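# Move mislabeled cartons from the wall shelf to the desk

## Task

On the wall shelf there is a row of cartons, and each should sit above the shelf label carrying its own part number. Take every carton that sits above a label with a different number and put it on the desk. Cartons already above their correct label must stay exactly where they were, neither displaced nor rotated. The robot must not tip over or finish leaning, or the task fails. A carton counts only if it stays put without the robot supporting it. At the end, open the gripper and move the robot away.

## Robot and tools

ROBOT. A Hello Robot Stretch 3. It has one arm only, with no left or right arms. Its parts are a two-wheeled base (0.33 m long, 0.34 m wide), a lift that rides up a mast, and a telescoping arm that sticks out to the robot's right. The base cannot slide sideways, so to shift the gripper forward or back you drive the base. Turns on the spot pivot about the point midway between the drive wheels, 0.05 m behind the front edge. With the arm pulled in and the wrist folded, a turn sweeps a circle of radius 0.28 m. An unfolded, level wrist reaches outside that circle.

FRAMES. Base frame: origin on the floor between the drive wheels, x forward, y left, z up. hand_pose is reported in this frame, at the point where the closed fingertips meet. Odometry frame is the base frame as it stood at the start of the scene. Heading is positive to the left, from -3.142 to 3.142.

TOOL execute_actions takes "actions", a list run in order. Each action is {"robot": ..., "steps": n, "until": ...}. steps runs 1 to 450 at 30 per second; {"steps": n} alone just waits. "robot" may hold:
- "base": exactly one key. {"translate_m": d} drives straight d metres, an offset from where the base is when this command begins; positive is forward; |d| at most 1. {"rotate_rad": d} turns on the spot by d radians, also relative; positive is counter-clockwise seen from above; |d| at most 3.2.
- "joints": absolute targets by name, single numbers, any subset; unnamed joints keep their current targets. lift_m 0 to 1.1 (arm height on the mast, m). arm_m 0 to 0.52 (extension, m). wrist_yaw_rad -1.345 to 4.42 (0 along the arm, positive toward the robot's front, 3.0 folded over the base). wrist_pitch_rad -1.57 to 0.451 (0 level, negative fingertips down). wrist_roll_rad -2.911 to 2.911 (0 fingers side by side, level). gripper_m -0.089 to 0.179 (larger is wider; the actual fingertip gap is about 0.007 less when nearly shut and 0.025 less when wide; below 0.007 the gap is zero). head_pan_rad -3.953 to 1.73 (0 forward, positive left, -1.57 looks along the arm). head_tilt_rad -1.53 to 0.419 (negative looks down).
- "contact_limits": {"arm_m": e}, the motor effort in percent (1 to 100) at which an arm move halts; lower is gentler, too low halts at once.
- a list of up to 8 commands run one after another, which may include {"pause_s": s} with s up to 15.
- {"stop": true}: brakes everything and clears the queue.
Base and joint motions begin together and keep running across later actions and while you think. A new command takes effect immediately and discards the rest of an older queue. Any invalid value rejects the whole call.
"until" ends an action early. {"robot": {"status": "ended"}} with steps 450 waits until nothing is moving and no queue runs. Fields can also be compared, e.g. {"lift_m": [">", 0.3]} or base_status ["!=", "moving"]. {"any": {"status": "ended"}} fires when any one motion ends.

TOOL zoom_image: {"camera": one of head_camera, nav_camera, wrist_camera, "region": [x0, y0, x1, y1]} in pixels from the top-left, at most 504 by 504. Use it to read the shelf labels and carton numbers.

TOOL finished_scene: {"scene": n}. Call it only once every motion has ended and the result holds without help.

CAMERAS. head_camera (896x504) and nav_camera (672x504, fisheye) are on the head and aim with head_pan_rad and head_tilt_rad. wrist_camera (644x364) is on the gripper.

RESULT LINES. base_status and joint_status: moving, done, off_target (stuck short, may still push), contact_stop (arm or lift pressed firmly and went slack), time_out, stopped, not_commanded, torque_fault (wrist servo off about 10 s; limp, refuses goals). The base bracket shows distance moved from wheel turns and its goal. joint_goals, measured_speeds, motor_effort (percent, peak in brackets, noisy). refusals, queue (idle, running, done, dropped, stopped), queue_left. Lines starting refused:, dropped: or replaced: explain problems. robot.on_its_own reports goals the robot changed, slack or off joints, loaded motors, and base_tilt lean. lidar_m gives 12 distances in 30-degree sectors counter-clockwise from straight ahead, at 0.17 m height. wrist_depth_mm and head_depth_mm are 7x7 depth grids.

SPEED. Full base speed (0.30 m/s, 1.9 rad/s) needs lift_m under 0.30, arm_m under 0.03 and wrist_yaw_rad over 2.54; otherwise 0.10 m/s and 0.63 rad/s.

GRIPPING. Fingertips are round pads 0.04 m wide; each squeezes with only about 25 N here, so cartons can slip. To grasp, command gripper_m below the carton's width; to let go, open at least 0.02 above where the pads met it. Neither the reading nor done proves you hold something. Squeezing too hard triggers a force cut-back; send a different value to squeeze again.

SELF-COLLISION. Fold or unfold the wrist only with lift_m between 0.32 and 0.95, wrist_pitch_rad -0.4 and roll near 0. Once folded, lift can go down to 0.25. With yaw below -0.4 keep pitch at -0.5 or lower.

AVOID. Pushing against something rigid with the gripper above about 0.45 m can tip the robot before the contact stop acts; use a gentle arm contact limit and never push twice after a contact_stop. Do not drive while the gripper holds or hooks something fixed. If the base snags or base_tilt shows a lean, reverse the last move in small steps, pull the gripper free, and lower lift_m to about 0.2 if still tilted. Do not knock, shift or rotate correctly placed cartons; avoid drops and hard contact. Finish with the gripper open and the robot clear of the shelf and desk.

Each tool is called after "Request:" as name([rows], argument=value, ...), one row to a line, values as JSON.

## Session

Request:
execute_actions(actions=[])

Scene clock: 0.00 s.
robot.base_odometry: x=+0.000 y=+0.000 heading=+0.000 (m, m, rad; robot's odometry frame)
robot.turned_by_wheels: +0.000 (rad since the last result)
robot.turned_by_imu: +0.000 (rad since the last result)
robot.base_tilt: forward=-0.9 right=+1.3 (deg)
robot.lidar_m: 1.93 2.31 1.93 1.87 1.73 1.47 1.44 2.22 2.50 2.51 2.14 1.92
robot.head_depth_mm: 1770 1788 1777 1783 1798 1793 1790 / 1842 1848 1862 1853 1859 1849 1858 / 1889 1940 1933 1933 1927 1928 1928 / 1928 1995 1996 1985 1982 1994 1996 / 1935 2071 2086 2079 2090 2069 2075 / 1933 2177 2171 2179 2177 2205 2159 / 1935 2292 2294 2302 2316 2320 2225
robot.base_status: not_commanded
robot.joint_positions: lift_m=+0.562 arm_m=-0.001 wrist_yaw_rad=+3.106 wrist_pitch_rad=-0.373 wrist_roll_rad=+0.005 gripper_m=+0.037 head_pan_rad=-0.013 head_tilt_rad=+0.013
robot.joint_goals: lift_m=+0.562 arm_m=-0.001 wrist_yaw_rad=+3.106 wrist_pitch_rad=-0.373 wrist_roll_rad=+0.005 gripper_m=+0.037 head_pan_rad=-0.013 head_tilt_rad=+0.013
robot.joint_status: lift_m=not_commanded arm_m=not_commanded wrist_yaw_rad=not_commanded wrist_pitch_rad=not_commanded wrist_roll_rad=not_commanded gripper_m=not_commanded head_pan_rad=not_commanded head_tilt_rad=not_commanded
robot.measured_speeds: translate_m=+0.000 rotate_rad=+0.000 lift_m=+0.000 arm_m=+0.000 wrist_yaw_rad=+0.000 wrist_pitch_rad=+0.000 wrist_roll_rad=+0.000 head_pan_rad=+0.000 head_tilt_rad=+0.000
robot: refusals=0 queue=idle queue_left=0
robot.motor_effort: left_wheel=+0 right_wheel=+0 lift_m=+24 arm_m=+0 wrist_yaw_rad=+0 wrist_pitch_rad=+4 wrist_roll_rad=+0 gripper_m=+0 head_pan_rad=+0 head_tilt_rad=+2 (%)
robot.hand_pose: x=-0.0130 y=+0.0860 z=+0.5852 quat_wxyz=(+0.144, +0.698, +0.118, +0.691) (m; robot's base frame)
robot.wrist_depth_mm: - - - - - - - / - - - - - - - / - - - - - - - / - - - - - - - / - - - - - - - / 850 878 - 908 925 935 979 / 732 737 - 758 781 816 823
pictures: head_camera (sideways: a quarter turn clockwise sets it upright), nav_camera (sideways: a quarter turn counterclockwise sets it upright), wrist_camera
camera_calibration (this result's frames):
head_camera: T_world_to_cam=[[0.0114122, -0.00132459, -0.999934, 1.31721], [-0.0358534, 0.999356, -0.00173302, 0.00466358], [0.999292, 0.0358709, 0.0113574, -0.0645762], [0, 0, 0, 1]] pos_world=[0.0496654, -0.000599402, 1.31787]
nav_camera: T_world_to_cam=[[-0.0634413, -0.045423, 0.996951, -1.25301], [-0.0313068, -0.998381, -0.0474804, 0.110849], [0.997494, -0.0342236, 0.0619166, -0.119757], [0, 0, 0, 1]] pos_world=[0.0434346, 0.049656, 1.26187]
wrist_camera: T_world_to_cam=[[0.996375, -0.0579581, 0.0622737, -0.0278752], [0.0236887, -0.514044, -0.857437, 0.585854], [0.0817068, 0.855804, -0.510807, 0.391042], [0, 0, 0, 1]] pos_world=[-0.0180548, -0.0351162, 0.703816]
Images, in order (width x height): head_camera 896x504, nav_camera 672x504, wrist_camera 644x364.

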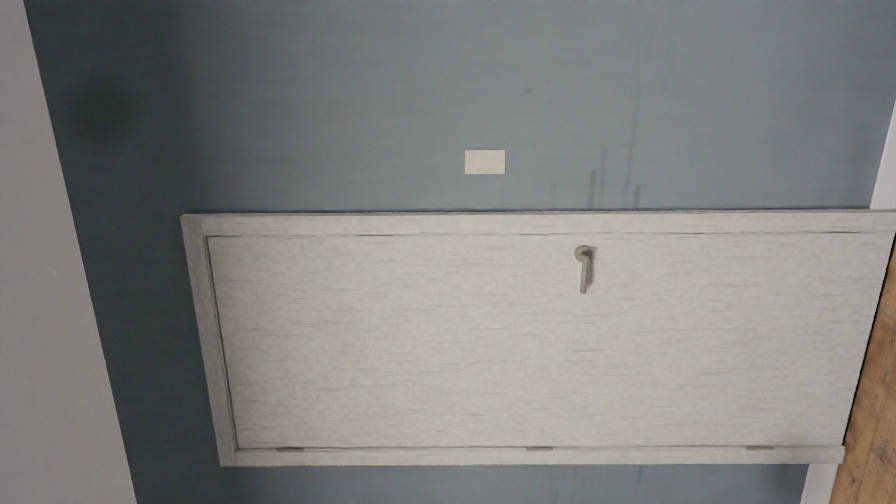

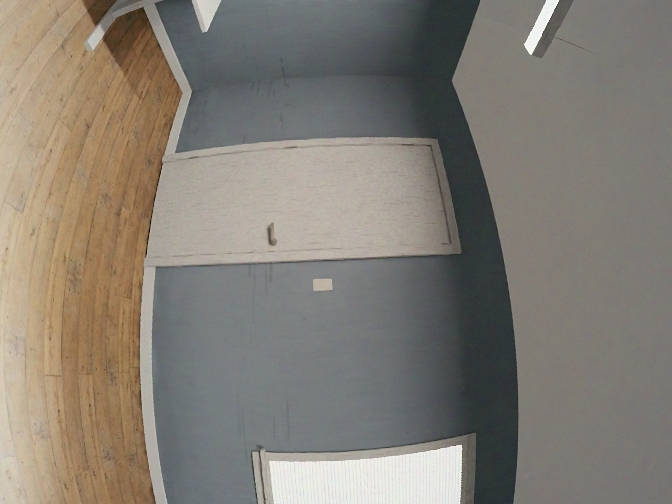

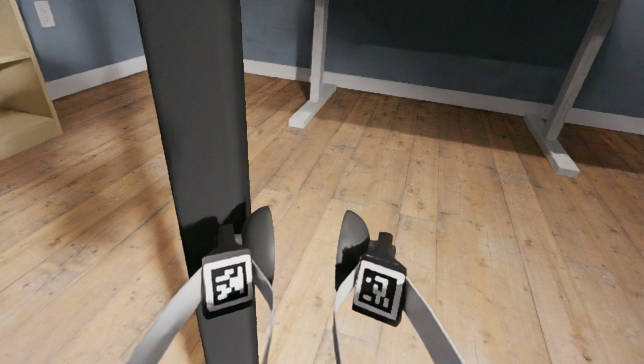

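Request:
execute_actions([
  {"robot": {"base": {"rotate_rad": 1.38}, "joints": {"lift_m": 0.285, "wrist_pitch_rad": -0.4, "arm_m": 0.0, "wrist_yaw_rad": 3.0, "head_pan_rad": -3.22, "head_tilt_rad": -0.28}}, "steps": 300, "until": {"robot": {"status": "ended"}}},
])

Scene clock: 11.63 s.
robot.base_odometry: x=+0.000 y=+0.000 heading=+1.380 (m, m, rad; robot's odometry frame)
robot.turned_by_wheels: +1.380 (rad since the last result)
robot.turned_by_imu: +1.393 (rad since the last result)
robot.base_tilt: forward=-0.8 right=+1.1 (deg)
robot.lidar_m: 1.87 2.30 1.48 1.44 2.00 2.52 2.49 2.41 1.94 1.92 2.07 1.93
robot.head_depth_mm: 2127 2244 2374 2439 2566 1999 1560 / 2141 2258 2373 2353 2605 2003 1557 / 2168 2292 2402 2496 2622 2002 1569 / 2201 2314 2440 2510 2674 2014 1565 / 2219 2336 2483 2560 2683 2020 1577 / 2276 2382 2522 2664 2719 2033 1575 / 2288 2409 2558 2700 2766 2028 1585
robot.base_status: done (rotate_rad +1.3799 of +1.3800)
robot.joint_positions: lift_m=+0.285 arm_m=+0.000 wrist_yaw_rad=+3.001 wrist_pitch_rad=-0.416 wrist_roll_rad=+0.005 gripper_m=+0.037 head_pan_rad=-3.213 head_tilt_rad=-0.277
robot.joint_goals: lift_m=+0.285 arm_m=+0.000 wrist_yaw_rad=+3.000 wrist_pitch_rad=-0.400 wrist_roll_rad=+0.005 gripper_m=+0.037 head_pan_rad=-3.220 head_tilt_rad=-0.280
robot.joint_status: lift_m=done arm_m=done wrist_yaw_rad=done wrist_pitch_rad=done wrist_roll_rad=not_commanded gripper_m=not_commanded head_pan_rad=done head_tilt_rad=done
robot.measured_speeds: translate_m=+0.000 rotate_rad=+0.000 lift_m=+0.000 arm_m=+0.000 wrist_yaw_rad=+0.000 wrist_pitch_rad=+0.000 wrist_roll_rad=+0.000 head_pan_rad=+0.000 head_tilt_rad=+0.000
robot: refusals=0 queue=done queue_left=0
robot.motor_effort: left_wheel=-3(9) right_wheel=+2(5) lift_m=+15(24) arm_m=+3(1) wrist_yaw_rad=-2(4) wrist_pitch_rad=+4(6) wrist_roll_rad=+0(0) gripper_m=+0(0) head_pan_rad=-3(43) head_tilt_rad=-2(23) (%)
robot.hand_pose: x=+0.0101 y=+0.0777 z=+0.2985 quat_wxyz=(+0.195, +0.702, +0.097, +0.678) (m; robot's base frame)
robot.wrist_depth_mm: - - - - - - - / - - - - - - - / 863 - 912 962 - - - / 673 - 730 756 774 799 813 / 562 575 - 616 625 636 679 / 487 499 - 529 539 546 554 / - - - 451 458 468 479
pictures: head_camera (sideways: a quarter turn clockwise sets it upright), nav_camera (sideways: a quarter turn counterclockwise sets it upright), wrist_camera
camera_calibration (this result's frames):
head_camera: T_world_to_cam=[[0.273905, -0.0184057, -0.961581, 1.26531], [-0.024305, -0.99963, 0.0122108, -0.0135582], [-0.96145, 0.0200266, -0.274251, 0.319164], [0, 0, 0, 1]] pos_world=[-0.0400427, 0.00334396, 1.30439]
nav_camera: T_world_to_cam=[[-0.220511, 0.0621154, 0.973405, -1.22102], [0.102519, 0.993918, -0.0402004, 0.100539], [-0.969982, 0.0909275, -0.225538, 0.266447], [0, 0, 0, 1]] pos_world=[-0.0211064, -0.0483102, 1.25268]
wrist_camera: T_world_to_cam=[[0.985312, -0.158647, 0.0631751, -0.0258758], [-0.0350849, -0.550144, -0.834332, 0.331699], [0.16712, 0.819861, -0.54763, 0.262689], [0, 0, 0, 1]] pos_world=[-0.00676715, -0.0369913, 0.422239]
Images, in order (width x height): head_camera 896x504, nav_camera 672x504, wrist_camera 644x364.

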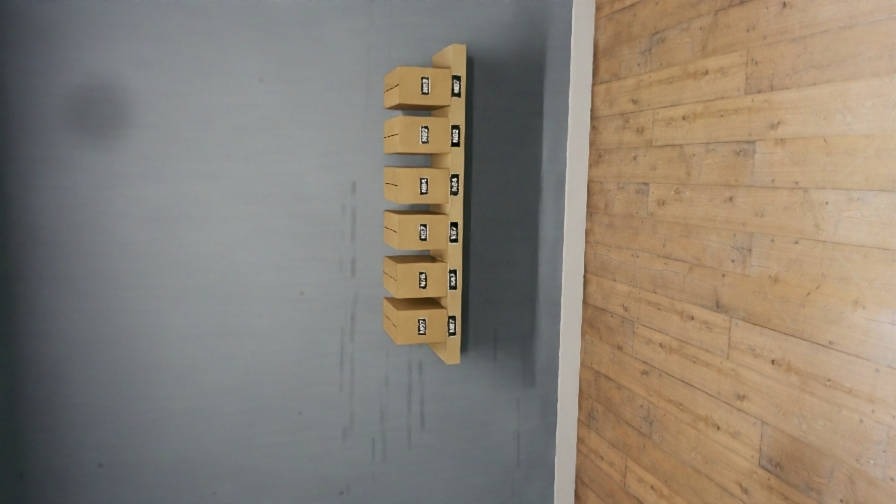

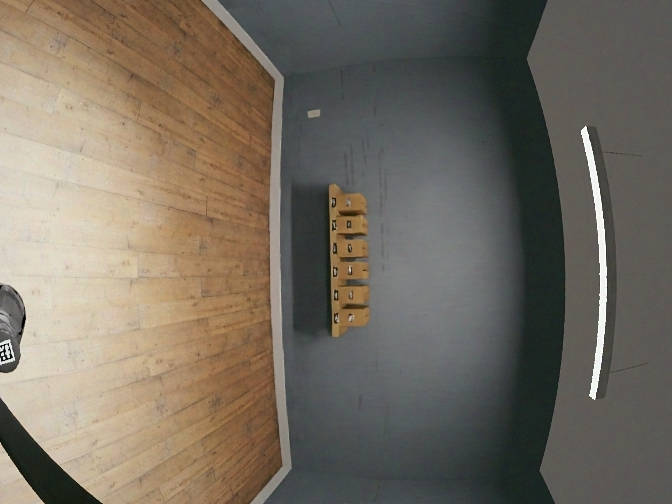

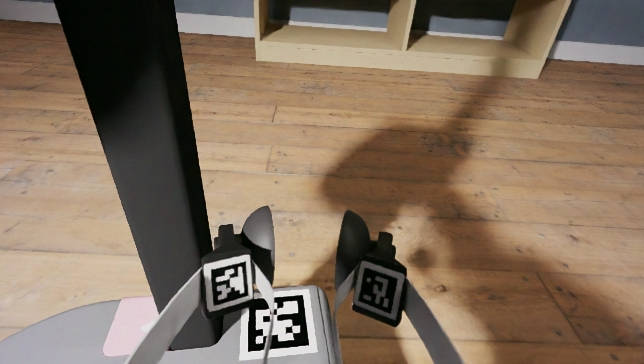

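Request:
zoom_image(camera="head_camera", region=[370, 55, 490, 215])

Request:
zoom_image(camera="head_camera", region=[370, 205, 490, 365])

Region (370, 55, 490, 215) of head_camera's 896x504 image, scaled by 3.150, with more detail than that image has; it fills the left 378 columns of this view, and the rest is white.

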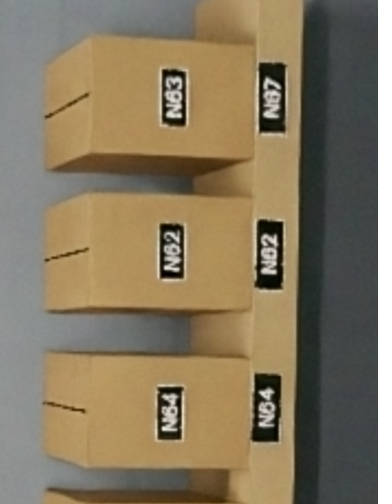

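Region (370, 205, 490, 365) of head_camera's 896x504 image, scaled by 3.150, with more detail than that image has; it fills the left 378 columns of this view, and the rest is white.

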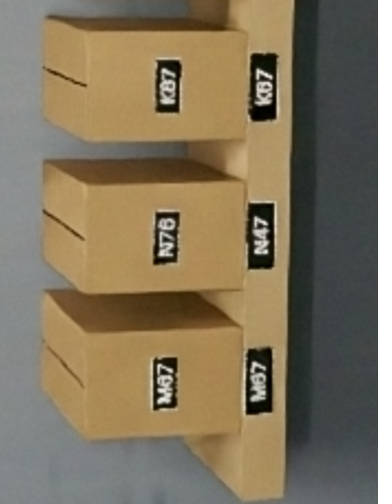

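Request:
execute_actions([
  {"robot": {"base": {"rotate_rad": 0.096}, "joints": {"head_pan_rad": -3.457, "head_tilt_rad": -0.375}}, "steps": 100, "until": {"robot": {"base_status": ["!=", "moving"]}}},
  {"robot": {"base": {"translate_m": -1.0}}, "steps": 200, "until": {"robot": {"translate_m": ["<", -0.664]}}},
  {"robot": {"base": {"translate_m": -1.0}}, "steps": 200, "until": {"robot": {"translate_m": ["<", -0.08]}}},
])

Request:
zoom_image(camera="head_camera", region=[340, 0, 560, 260])

Request:
zoom_image(camera="head_camera", region=[340, 244, 560, 504])

Request:
execute_actions([
  {"steps": 200, "until": {"robot": {"translate_m": ["<", -0.67]}}},
  {"robot": {"joints": {"lift_m": 0.99, "head_pan_rad": -1.62, "head_tilt_rad": -0.55}}, "steps": 100, "until": {"robot": {"lift_m": [">", 0.33]}}},
  {"robot": {"joints": {"wrist_yaw_rad": 0.0}}, "steps": 150, "until": {"robot": {"wrist_yaw_rad": ["<", 1.6]}}},
  {"robot": {"joints": {"wrist_pitch_rad": -1.0, "gripper_m": 0.15, "arm_m": 0.25}}, "steps": 200, "until": {"robot": {"base_status": ["!=", "moving"]}}},
  {"robot": {"base": {"rotate_rad": -1.8}}, "steps": 300, "until": {"robot": {"status": "ended"}}},
])

Scene clock: 103.43 s.
robot.base_odometry: x=-0.072 y=-0.756 heading=+1.476 (m, m, rad; robot's odometry frame)
robot.turned_by_wheels: +0.096 (rad since the last result)
robot.turned_by_imu: +0.097 (rad since the last result)
robot.base_tilt: forward=-0.5 right=+2.0 (deg)
robot.lidar_m: 2.62 1.95 1.67 2.01 2.06 1.77 1.76 2.01 1.74 1.74 1.99 2.58
robot.head_depth_mm: 1520 1616 1734 1803 2014 1772 1431 / 1521 1618 1719 1604 2009 1778 1435 / 1508 1608 1723 1605 2002 1778 1440 / 1506 1602 1726 1611 2004 1805 1435 / 1502 1608 1719 1608 1996 1799 1449 / 1508 1604 1712 1601 1995 1802 1450 / 1500 1593 1702 1819 1990 1801 1451
robot.base_status: moving (translate_m -0.0880 of -1.0000)
robot.joint_positions: lift_m=+0.285 arm_m=+0.000 wrist_yaw_rad=+3.001 wrist_pitch_rad=-0.416 wrist_roll_rad=+0.005 gripper_m=+0.037 head_pan_rad=-3.450 head_tilt_rad=-0.371
robot.joint_goals: lift_m=+0.285 arm_m=+0.000 wrist_yaw_rad=+3.000 wrist_pitch_rad=-0.400 wrist_roll_rad=+0.005 gripper_m=+0.037 head_pan_rad=-3.457 head_tilt_rad=-0.375
robot.joint_status: lift_m=done arm_m=done wrist_yaw_rad=done wrist_pitch_rad=done wrist_roll_rad=not_commanded gripper_m=not_commanded head_pan_rad=done head_tilt_rad=done
robot.measured_speeds: translate_m=-0.293 rotate_rad=+0.000 lift_m=+0.000 arm_m=+0.000 wrist_yaw_rad=+0.000 wrist_pitch_rad=+0.000 wrist_roll_rad=+0.000 head_pan_rad=+0.000 head_tilt_rad=+0.000
robot: refusals=0 queue=running queue_left=0
robot.motor_effort: left_wheel=-6(15) right_wheel=+0(9) lift_m=+15(15) arm_m=+3(3) wrist_yaw_rad=-1(1) wrist_pitch_rad=+4(4) wrist_roll_rad=+0(0) gripper_m=+0(1) head_pan_rad=-3(21) head_tilt_rad=-2(14) (%)
robot.hand_pose: x=+0.0103 y=+0.0777 z=+0.2985 quat_wxyz=(+0.195, +0.702, +0.097, +0.678) (m; robot's base frame)
robot.wrist_depth_mm: - - - - - - - / - - - - - - - / 847 - 931 956 997 - - / 681 - 727 755 759 796 833 / 563 576 - 609 649 649 662 / 485 505 - 529 539 546 549 / - - - 455 458 477 478
pictures: head_camera (sideways: a quarter turn clockwise sets it upright), nav_camera (sideways: a quarter turn counterclockwise sets it upright), wrist_camera
camera_calibration (this result's frames):
head_camera: T_world_to_cam=[[0.347232, -0.109338, -0.931383, 1.22543], [-0.259531, -0.965592, 0.0165975, -0.0178325], [-0.901151, 0.23596, -0.363662, 0.435161], [0, 0, 0, 1]] pos_world=[-0.0379919, 0.0140873, 1.29989]
nav_camera: T_world_to_cam=[[-0.286348, 0.139702, 0.947886, -1.18728], [0.336403, 0.940988, -0.0370615, 0.0950207], [-0.897128, 0.30826, -0.316446, 0.384323], [0, 0, 0, 1]] pos_world=[-0.0271538, -0.0420185, 1.25055]
wrist_camera: T_world_to_cam=[[0.985209, -0.159288, 0.0631753, -0.0259706], [-0.0354433, -0.550124, -0.83433, 0.331681], [0.167653, 0.81975, -0.547633, 0.262682], [0, 0, 0, 1]] pos_world=[-0.00669705, -0.0370043, 0.422225]
Images, in order (width x height): head_camera 896x504, nav_camera 672x504, wrist_camera 644x364.

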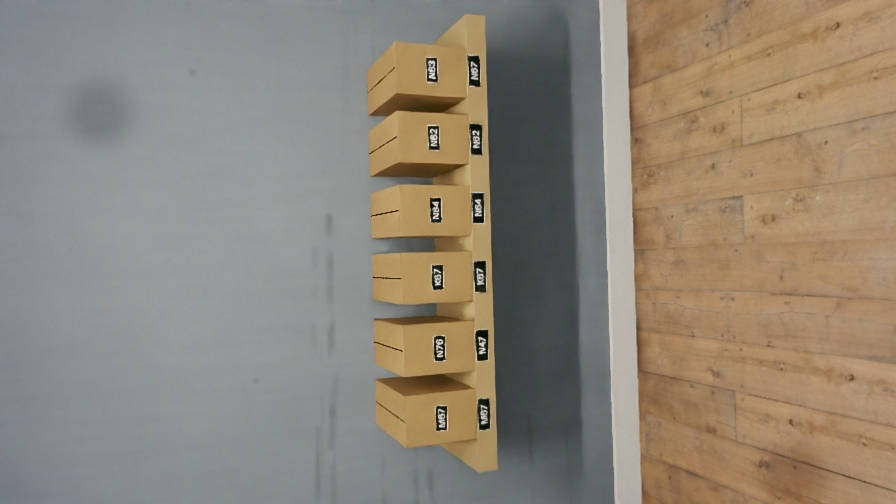

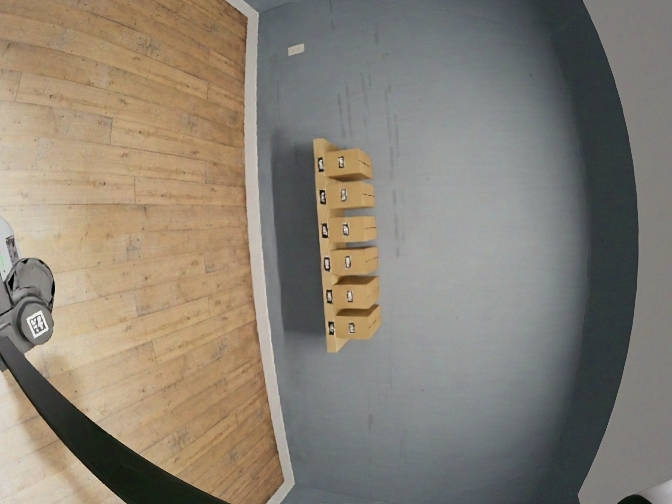

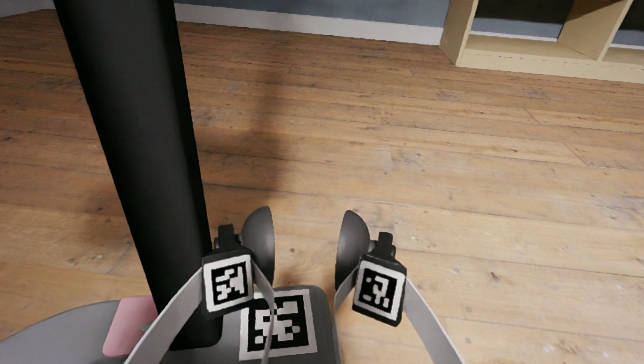

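Region (340, 0, 560, 260) of head_camera's 896x504 image, scaled by 1.938, with more detail than that image has; it fills the left 426 columns of this view, and the rest is white.

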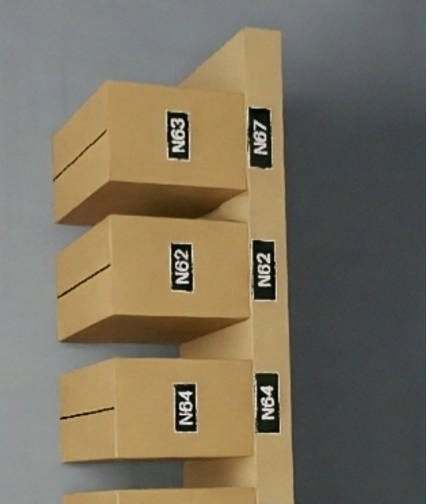

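Region (340, 244, 560, 504) of head_camera's 896x504 image, scaled by 1.938, with more detail than that image has; it fills the left 426 columns of this view, and the rest is white.

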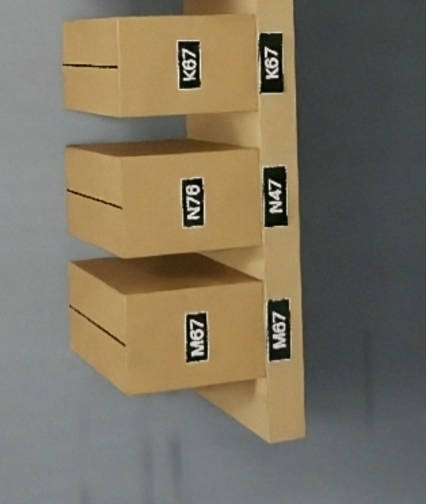

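Scene clock: 112.57 s.
robot.base_odometry: x=-0.159 y=-1.664 heading=-0.324 (m, m, rad; robot's odometry frame)
robot.turned_by_wheels: -1.800 (rad since the last result)
robot.turned_by_imu: -1.816 (rad since the last result)
robot.base_tilt: forward=-0.7 right=+1.1 (deg)
robot.lidar_m: 1.53 1.59 2.20 3.42 2.70 2.28 2.23 1.23 0.91 0.88 0.92 1.26
robot.head_depth_mm: 723 782 - 862 802 1279 1260 / 723 780 - 831 787 1279 1267 / 724 782 - - 819 1276 1275 / 722 793 875 931 793 1274 1271 / 724 791 877 921 802 1272 1277 / 724 792 876 931 787 1277 1281 / 724 792 876 979 1089 1280 1284
robot.base_status: done (rotate_rad -1.7999 of -1.8000)
robot.joint_positions: lift_m=+0.990 arm_m=+0.250 wrist_yaw_rad=+0.000 wrist_pitch_rad=-1.006 wrist_roll_rad=+0.005 gripper_m=+0.150 head_pan_rad=-1.627 head_tilt_rad=-0.543
robot.joint_goals: lift_m=+0.990 arm_m=+0.250 wrist_yaw_rad=+0.000 wrist_pitch_rad=-1.000 wrist_roll_rad=+0.005 gripper_m=+0.150 head_pan_rad=-1.620 head_tilt_rad=-0.550
robot.joint_status: lift_m=done arm_m=done wrist_yaw_rad=done wrist_pitch_rad=done wrist_roll_rad=not_commanded gripper_m=done head_pan_rad=done head_tilt_rad=done
robot.measured_speeds: translate_m=+0.000 rotate_rad=+0.000 lift_m=+0.000 arm_m=+0.000 wrist_yaw_rad=+0.000 wrist_pitch_rad=+0.000 wrist_roll_rad=+0.000 head_pan_rad=+0.000 head_tilt_rad=+0.000
robot: refusals=0 queue=done queue_left=0
robot.motor_effort: left_wheel=+2(7) right_wheel=-3(7) lift_m=+32(33) arm_m=+3(2) wrist_yaw_rad=-1(5) wrist_pitch_rad=+1(4) wrist_roll_rad=+0(0) gripper_m=+0(97) head_pan_rad=+3(44) head_tilt_rad=-4(19) (%)
robot.hand_pose: x=-0.0216 y=-0.5115 z=+0.8989 quat_wxyz=(+0.618, +0.340, -0.621, -0.342) (m; robot's base frame)
robot.wrist_depth_mm: 296 294 318 305 328 321 336 / 270 274 292 288 320 299 312 / 825 302 329 288 314 286 299 / - 434 433 401 414 381 367 / - - - - - - - / 957 999 - - - - - / 923 957 962 973 - - -
pictures: head_camera (sideways: a quarter turn clockwise sets it upright), nav_camera (sideways: a quarter turn counterclockwise sets it upright), wrist_camera
camera_calibration (this result's frames):
head_camera: T_world_to_cam=[[0.0278631, 0.51744, -0.855266, 1.12808], [0.999612, -0.0138611, 0.0241797, -0.0353799], [0.000656575, -0.855607, -0.517625, 0.630004], [0, 0, 0, 1]] pos_world=[0.00352056, -0.045169, 1.29177]
nav_camera: T_world_to_cam=[[-0.0726596, -0.469601, 0.879884, -1.09985], [-0.994841, 0.0967496, -0.0305166, 0.0946129], [-0.0707978, -0.877562, -0.474208, 0.584582], [0, 0, 0, 1]] pos_world=[0.0555975, -0.0126366, 1.24784]
wrist_camera: T_world_to_cam=[[-0.997807, -0.0189462, 0.0634171, -0.0975674], [-0.0421274, 0.920806, -0.387739, 0.858149], [-0.0510486, -0.38956, -0.919585, 0.790946], [0, 0, 0, 1]] pos_world=[-0.0208252, -0.483916, 1.06627]
Images, in order (width x height): head_camera 896x504, nav_camera 672x504, wrist_camera 644x364.

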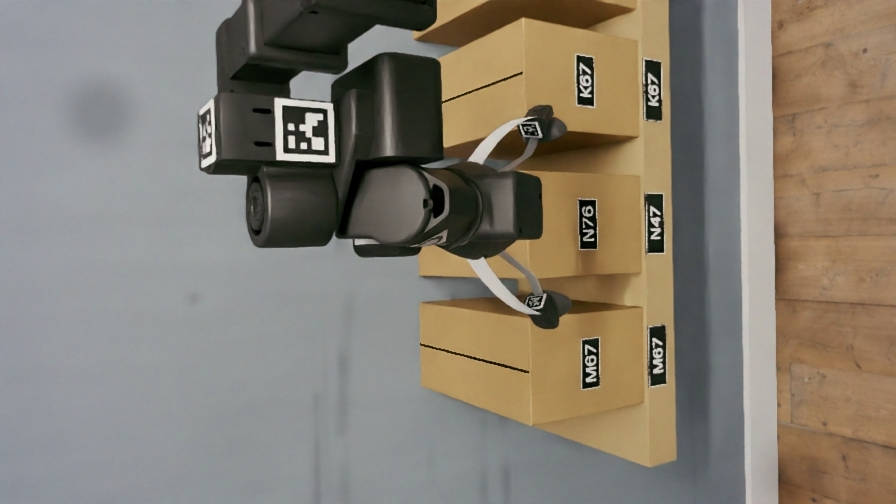

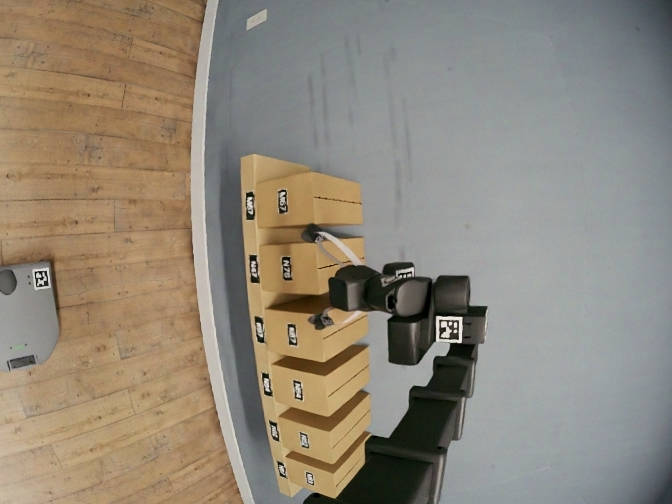

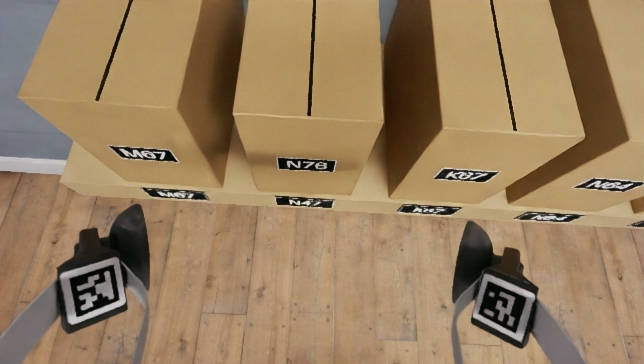

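Request:
execute_actions(actions=[])

Scene clock: 125.63 s.
robot.base_odometry: x=-0.159 y=-1.664 heading=-0.324 (m, m, rad; robot's odometry frame)
robot.turned_by_wheels: +0.000 (rad since the last result)
robot.turned_by_imu: +0.000 (rad since the last result)
robot.base_tilt: forward=-0.7 right=+1.4 (deg)
robot.lidar_m: 1.53 1.59 2.21 3.44 2.69 2.28 2.23 1.23 0.91 0.88 0.92 1.26
robot.head_depth_mm: 723 782 - 867 800 1280 1264 / 725 781 - 829 786 1279 1270 / 723 783 - - 820 1279 1270 / 722 792 875 932 792 1280 1277 / 725 791 872 925 801 1280 1281 / 724 794 875 934 786 1277 1285 / 723 794 876 978 1089 1281 1284
robot.base_status: done (rotate_rad -1.7999 of -1.8000)
robot.joint_positions: lift_m=+0.990 arm_m=+0.250 wrist_yaw_rad=+0.000 wrist_pitch_rad=-1.006 wrist_roll_rad=+0.005 gripper_m=+0.150 head_pan_rad=-1.627 head_tilt_rad=-0.543
robot.joint_goals: lift_m=+0.990 arm_m=+0.250 wrist_yaw_rad=+0.000 wrist_pitch_rad=-1.000 wrist_roll_rad=+0.005 gripper_m=+0.150 head_pan_rad=-1.620 head_tilt_rad=-0.550
robot.joint_status: lift_m=done arm_m=done wrist_yaw_rad=done wrist_pitch_rad=done wrist_roll_rad=not_commanded gripper_m=done head_pan_rad=done head_tilt_rad=done
robot.measured_speeds: translate_m=+0.000 rotate_rad=+0.000 lift_m=+0.000 arm_m=+0.000 wrist_yaw_rad=+0.000 wrist_pitch_rad=+0.000 wrist_roll_rad=+0.000 head_pan_rad=+0.000 head_tilt_rad=+0.000
robot: refusals=0 queue=done queue_left=0
robot.motor_effort: left_wheel=+2(2) right_wheel=-2(2) lift_m=+32(32) arm_m=+3(3) wrist_yaw_rad=-1(1) wrist_pitch_rad=+1(1) wrist_roll_rad=+0(0) gripper_m=+0(0) head_pan_rad=+3(3) head_tilt_rad=-4(4) (%)
robot.hand_pose: x=-0.0216 y=-0.5115 z=+0.8989 quat_wxyz=(+0.618, +0.340, -0.621, -0.342) (m; robot's base frame)
robot.wrist_depth_mm: 297 294 315 306 331 321 336 / 273 273 295 285 318 299 312 / 807 300 330 287 315 286 300 / - 430 434 400 415 383 363 / - - - - - - - / - 991 - - - - - / 942 958 965 - - - -
pictures: head_camera (sideways: a quarter turn clockwise sets it upright), nav_camera (sideways: a quarter turn counterclockwise sets it upright), wrist_camera
camera_calibration (this result's frames):
head_camera: T_world_to_cam=[[0.0278631, 0.517439, -0.855266, 1.12808], [0.999612, -0.0138611, 0.0241796, -0.0353799], [0.00065657, -0.855608, -0.517625, 0.630004], [0, 0, 0, 1]] pos_world=[0.00352056, -0.045169, 1.29177]
nav_camera: T_world_to_cam=[[-0.0726596, -0.469601, 0.879884, -1.09985], [-0.994841, 0.0967496, -0.0305166, 0.0946129], [-0.0707978, -0.877562, -0.474208, 0.584582], [0, 0, 0, 1]] pos_world=[0.0555975, -0.0126366, 1.24784]
wrist_camera: T_world_to_cam=[[-0.997807, -0.0189464, 0.0634171, -0.0975676], [-0.0421276, 0.920806, -0.387739, 0.858149], [-0.0510486, -0.38956, -0.919585, 0.790946], [0, 0, 0, 1]] pos_world=[-0.0208252, -0.483916, 1.06627]
Images, in order (width x height): head_camera 896x504, nav_camera 672x504, wrist_camera 644x364.

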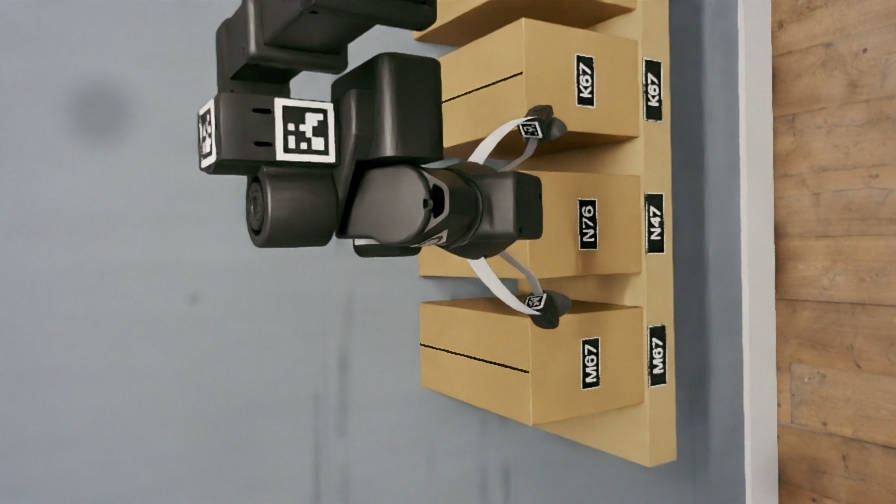

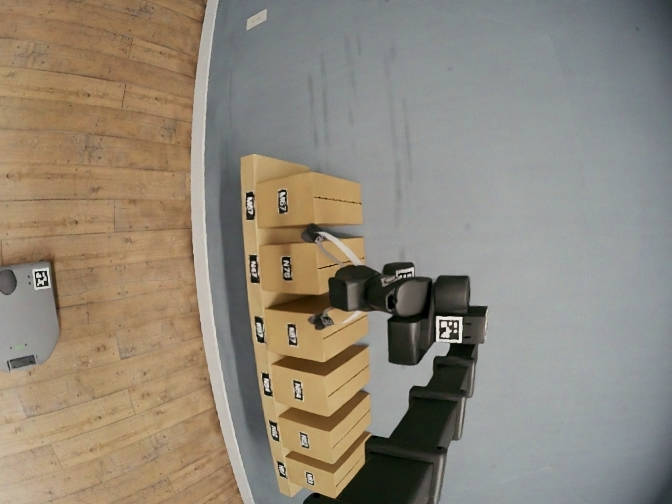

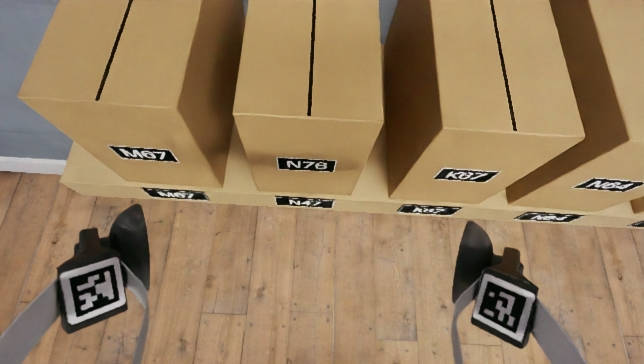

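Request:
execute_actions([
  {"robot": {"joints": {"arm_m": 0.50, "lift_m": 0.965, "gripper_m": 0.152}}, "steps": 150, "until": {"robot": {"status": "ended"}}},
])

Scene clock: 148.87 s.
robot.base_odometry: x=-0.159 y=-1.664 heading=-0.324 (m, m, rad; robot's odometry frame)
robot.turned_by_wheels: +0.000 (rad since the last result)
robot.turned_by_imu: +0.000 (rad since the last result)
robot.base_tilt: forward=-0.8 right=+1.2 (deg)
robot.lidar_m: 1.53 1.59 2.20 3.43 2.69 2.29 2.23 1.23 0.91 0.88 0.92 1.26
robot.head_depth_mm: 724 791 - 865 793 1276 1265 / 724 771 890 867 784 1279 1269 / 723 770 889 916 805 1282 1272 / 723 780 876 916 784 1281 1276 / 725 790 874 906 804 1279 1286 / 724 791 874 930 785 1282 1280 / 723 792 874 979 1092 1283 1288
robot.base_status: done (rotate_rad -1.7999 of -1.8000)
robot.joint_positions: lift_m=+0.965 arm_m=+0.500 wrist_yaw_rad=+0.000 wrist_pitch_rad=-1.007 wrist_roll_rad=+0.005 gripper_m=+0.152 head_pan_rad=-1.627 head_tilt_rad=-0.543
robot.joint_goals: lift_m=+0.965 arm_m=+0.500 wrist_yaw_rad=+0.000 wrist_pitch_rad=-1.000 wrist_roll_rad=+0.005 gripper_m=+0.152 head_pan_rad=-1.620 head_tilt_rad=-0.550
robot.joint_status: lift_m=done arm_m=done wrist_yaw_rad=done wrist_pitch_rad=done wrist_roll_rad=not_commanded gripper_m=done head_pan_rad=done head_tilt_rad=done
robot.measured_speeds: translate_m=+0.000 rotate_rad=+0.000 lift_m=+0.000 arm_m=+0.000 wrist_yaw_rad=+0.000 wrist_pitch_rad=+0.000 wrist_roll_rad=+0.000 head_pan_rad=+0.000 head_tilt_rad=+0.000
robot: refusals=0 queue=done queue_left=0
robot.motor_effort: left_wheel=+2(2) right_wheel=-3(2) lift_m=+15(32) arm_m=+3(2) wrist_yaw_rad=+0(1) wrist_pitch_rad=+2(2) wrist_roll_rad=+0(0) gripper_m=+0(52) head_pan_rad=+4(3) head_tilt_rad=-4(3) (%)
robot.hand_pose: x=-0.0216 y=-0.7613 z=+0.8747 quat_wxyz=(+0.618, +0.340, -0.620, -0.342) (m; robot's base frame)
robot.wrist_depth_mm: 197 195 192 190 187 184 182 / 234 237 235 231 225 222 219 / 226 232 241 239 261 249 252 / 215 222 224 225 281 234 238 / 203 247 211 213 275 222 223 / - 256 199 200 267 - 213 / 181 219 189 192 240 199 202
pictures: head_camera (sideways: a quarter turn clockwise sets it upright), nav_camera (sideways: a quarter turn counterclockwise sets it upright), wrist_camera
camera_calibration (this result's frames):
head_camera: T_world_to_cam=[[0.0278633, 0.517442, -0.855265, 1.12808], [0.999612, -0.0138612, 0.0241798, -0.03538], [0.000656644, -0.855606, -0.517627, 0.630006], [0, 0, 0, 1]] pos_world=[0.00352056, -0.0451689, 1.29177]
nav_camera: T_world_to_cam=[[-0.0726597, -0.469603, 0.879883, -1.09985], [-0.994841, 0.0967496, -0.0305165, 0.0946128], [-0.0707977, -0.87756, -0.47421, 0.584585], [0, 0, 0, 1]] pos_world=[0.0555975, -0.0126365, 1.24784]
wrist_camera: T_world_to_cam=[[-0.997814, -0.0186048, 0.0634071, -0.100542], [-0.0417809, 0.92103, -0.387243, 1.07857], [-0.0511953, -0.389046, -0.919795, 0.671931], [0, 0, 0, 1]] pos_world=[-0.0208588, -0.733858, 1.04208]
Images, in order (width x height): head_camera 896x504, nav_camera 672x504, wrist_camera 644x364.

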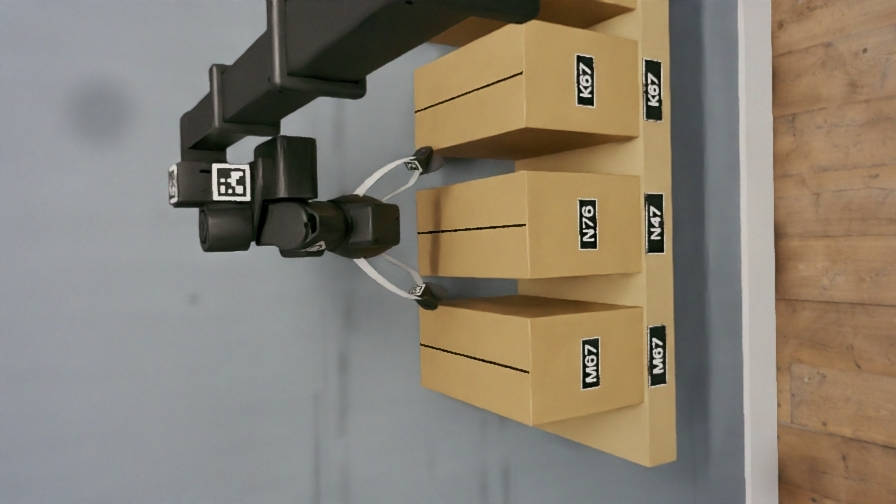

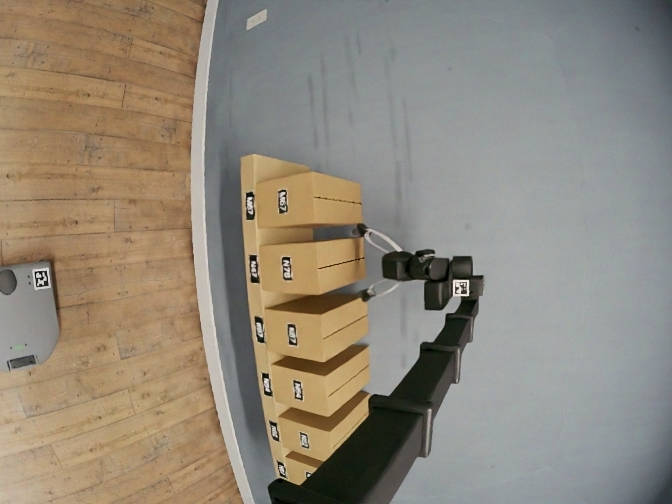

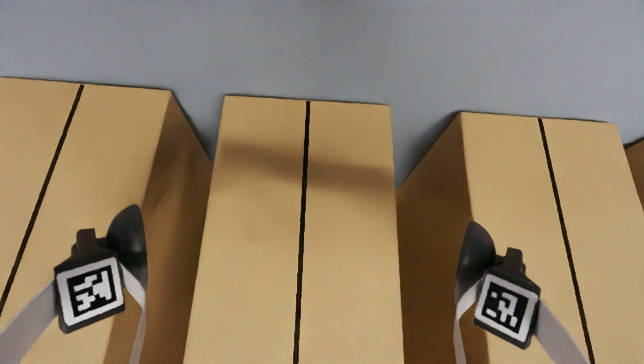

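Request:
zoom_image(camera="wrist_camera", region=[60, 180, 310, 364])

Request:
zoom_image(camera="wrist_camera", region=[290, 180, 540, 364])

Request:
zoom_image(camera="head_camera", region=[340, 120, 550, 330])

Region (60, 180, 310, 364) of wrist_camera's 644x364 image, scaled by 2.016; it fills the top 371 rows of this view, and the rest is white.

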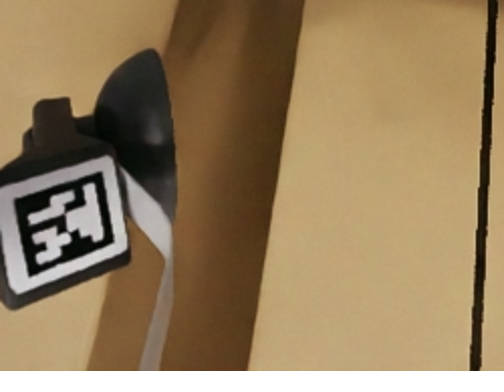

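Region (290, 180, 540, 364) of wrist_camera's 644x364 image, scaled by 2.016; it fills the top 371 rows of this view, and the rest is white.

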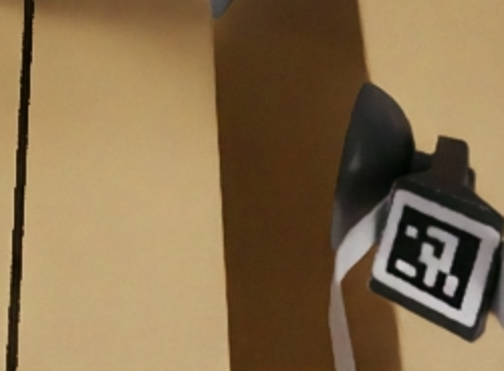

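Region (340, 120, 550, 330) of head_camera's 896x504 image, scaled by 2.400, with more detail than that image has.

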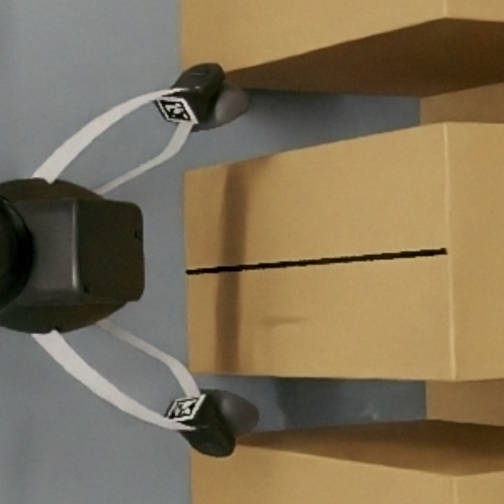

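Request:
execute_actions([
  {"robot": {"base": {"translate_m": -0.002}, "joints": {"lift_m": 0.937, "gripper_m": 0.150}}, "steps": 90, "until": {"robot": {"status": "ended"}}},
])

Scene clock: 203.30 s.
robot.base_odometry: x=-0.160 y=-1.663 heading=-0.324 (m, m, rad; robot's odometry frame)
robot.turned_by_wheels: +0.000 (rad since the last result)
robot.turned_by_imu: +0.000 (rad since the last result)
robot.base_tilt: forward=-0.9 right=+1.3 (deg)
robot.lidar_m: 1.53 1.60 2.20 3.43 2.69 2.28 2.23 1.23 0.91 0.88 0.91 1.26
robot.head_depth_mm: 723 793 849 - 786 1270 1263 / 722 786 900 867 785 1274 1268 / 722 779 900 910 803 1273 1270 / 723 794 867 875 786 1280 1267 / 722 793 873 922 804 1283 1284 / 723 793 873 932 787 1283 1280 / 724 791 876 980 1089 1283 1292
robot.base_status: done (translate_m -0.0020 of -0.0020)
robot.joint_positions: lift_m=+0.937 arm_m=+0.500 wrist_yaw_rad=+0.000 wrist_pitch_rad=-1.007 wrist_roll_rad=+0.005 gripper_m=+0.150 head_pan_rad=-1.627 head_tilt_rad=-0.543
robot.joint_goals: lift_m=+0.937 arm_m=+0.500 wrist_yaw_rad=+0.000 wrist_pitch_rad=-1.000 wrist_roll_rad=+0.005 gripper_m=+0.150 head_pan_rad=-1.620 head_tilt_rad=-0.550
robot.joint_status: lift_m=done arm_m=done wrist_yaw_rad=done wrist_pitch_rad=done wrist_roll_rad=not_commanded gripper_m=done head_pan_rad=done head_tilt_rad=done
robot.measured_speeds: translate_m=+0.000 rotate_rad=+0.000 lift_m=+0.000 arm_m=+0.000 wrist_yaw_rad=+0.000 wrist_pitch_rad=+0.000 wrist_roll_rad=+0.000 head_pan_rad=+0.000 head_tilt_rad=+0.000
robot: refusals=0 queue=done queue_left=0
robot.motor_effort: left_wheel=+3(5) right_wheel=-3(8) lift_m=+15(15) arm_m=+3(3) wrist_yaw_rad=+0(0) wrist_pitch_rad=+2(2) wrist_roll_rad=+0(1) gripper_m=+0(52) head_pan_rad=+3(3) head_tilt_rad=-3(4) (%)
robot.hand_pose: x=-0.0216 y=-0.7613 z=+0.8467 quat_wxyz=(+0.618, +0.340, -0.620, -0.342) (m; robot's base frame)
robot.wrist_depth_mm: 197 195 192 190 187 184 181 / 209 217 217 217 222 222 219 / 196 206 204 206 258 217 220 / 186 209 192 194 252 206 207 / 176 243 181 184 246 194 195 / - 238 172 174 242 - 184 / 159 194 163 166 170 186 174
pictures: head_camera (sideways: a quarter turn clockwise sets it upright), nav_camera (sideways: a quarter turn counterclockwise sets it upright), wrist_camera
camera_calibration (this result's frames):
head_camera: T_world_to_cam=[[0.0278631, 0.517442, -0.855265, 1.12808], [0.999612, -0.0138609, 0.0241798, -0.03538], [0.000656853, -0.855606, -0.517627, 0.630007], [0, 0, 0, 1]] pos_world=[0.00352058, -0.0451689, 1.29177]
nav_camera: T_world_to_cam=[[-0.0726596, -0.469603, 0.879882, -1.09985], [-0.994841, 0.0967494, -0.0305164, 0.0946128], [-0.0707975, -0.87756, -0.47421, 0.584585], [0, 0, 0, 1]] pos_world=[0.0555975, -0.0126364, 1.24784]
wrist_camera: T_world_to_cam=[[-0.997814, -0.0186046, 0.0634071, -0.0987662], [-0.0417807, 0.92103, -0.387243, 1.06773], [-0.0511953, -0.389046, -0.919795, 0.646173], [0, 0, 0, 1]] pos_world=[-0.0208588, -0.733859, 1.01408]
Images, in order (width x height): head_camera 896x504, nav_camera 672x504, wrist_camera 644x364.

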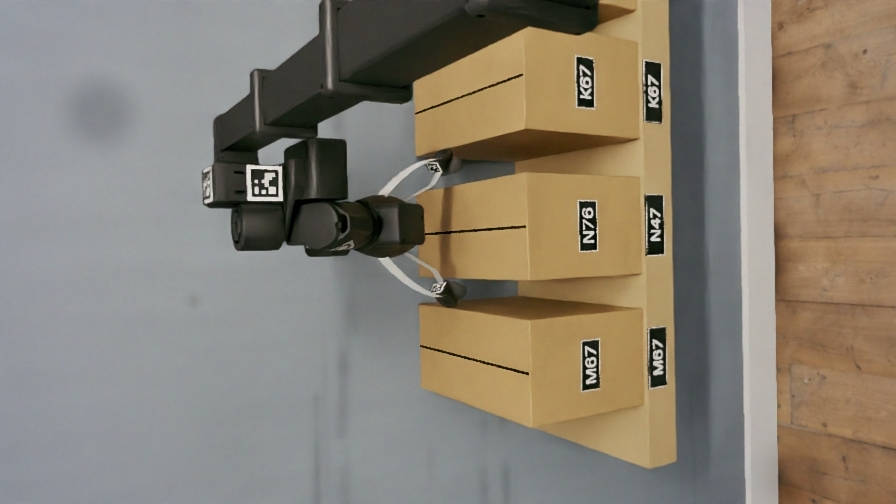

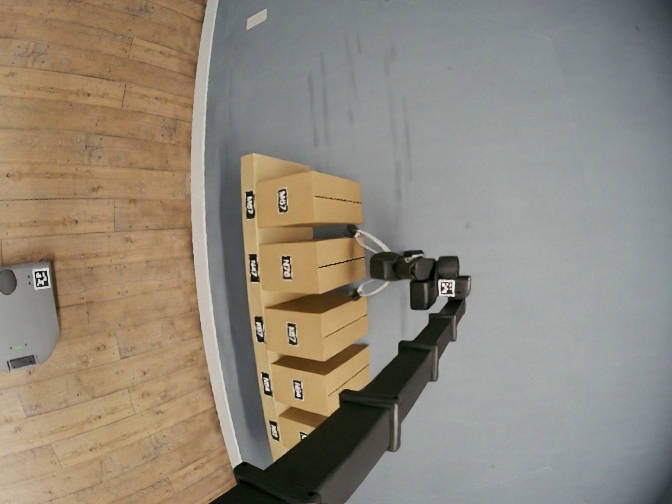

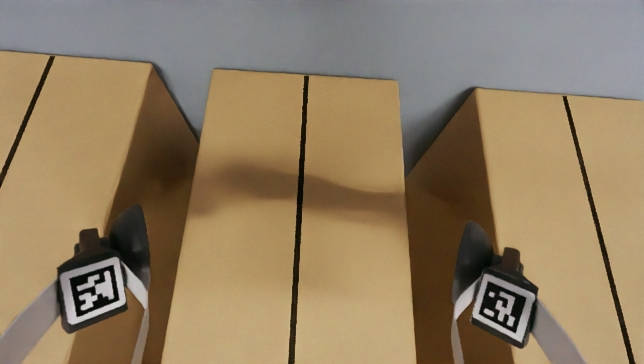

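Request:
zoom_image(camera="head_camera", region=[370, 130, 550, 330])

Request:
zoom_image(camera="wrist_camera", region=[30, 160, 230, 364])

Request:
zoom_image(camera="wrist_camera", region=[380, 160, 580, 364])

Region (370, 130, 550, 330) of head_camera's 896x504 image, scaled by 2.520, with more detail than that image has; it fills the left 454 columns of this view, and the rest is white.

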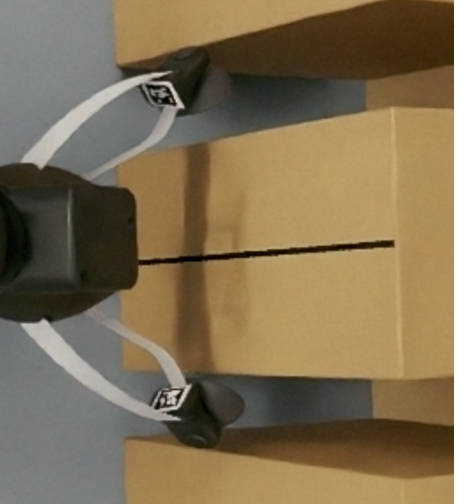

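Region (30, 160, 230, 364) of wrist_camera's 644x364 image, scaled by 2.471; it fills the left 494 columns of this view, and the rest is white.

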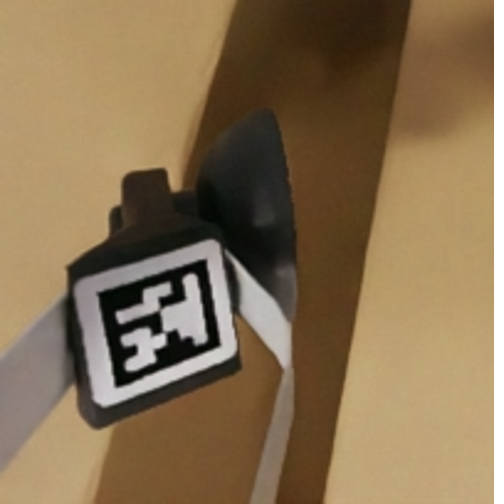

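Region (380, 160, 580, 364) of wrist_camera's 644x364 image, scaled by 2.471; it fills the left 494 columns of this view, and the rest is white.

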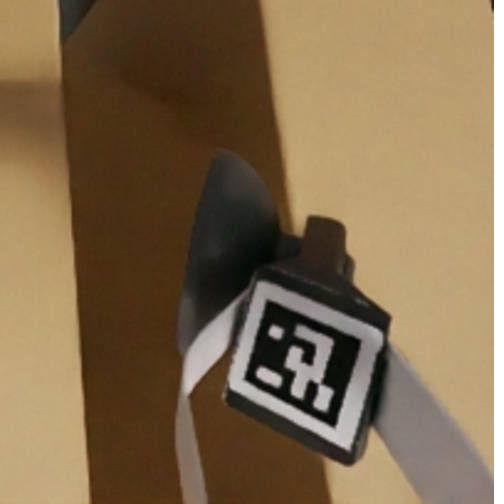

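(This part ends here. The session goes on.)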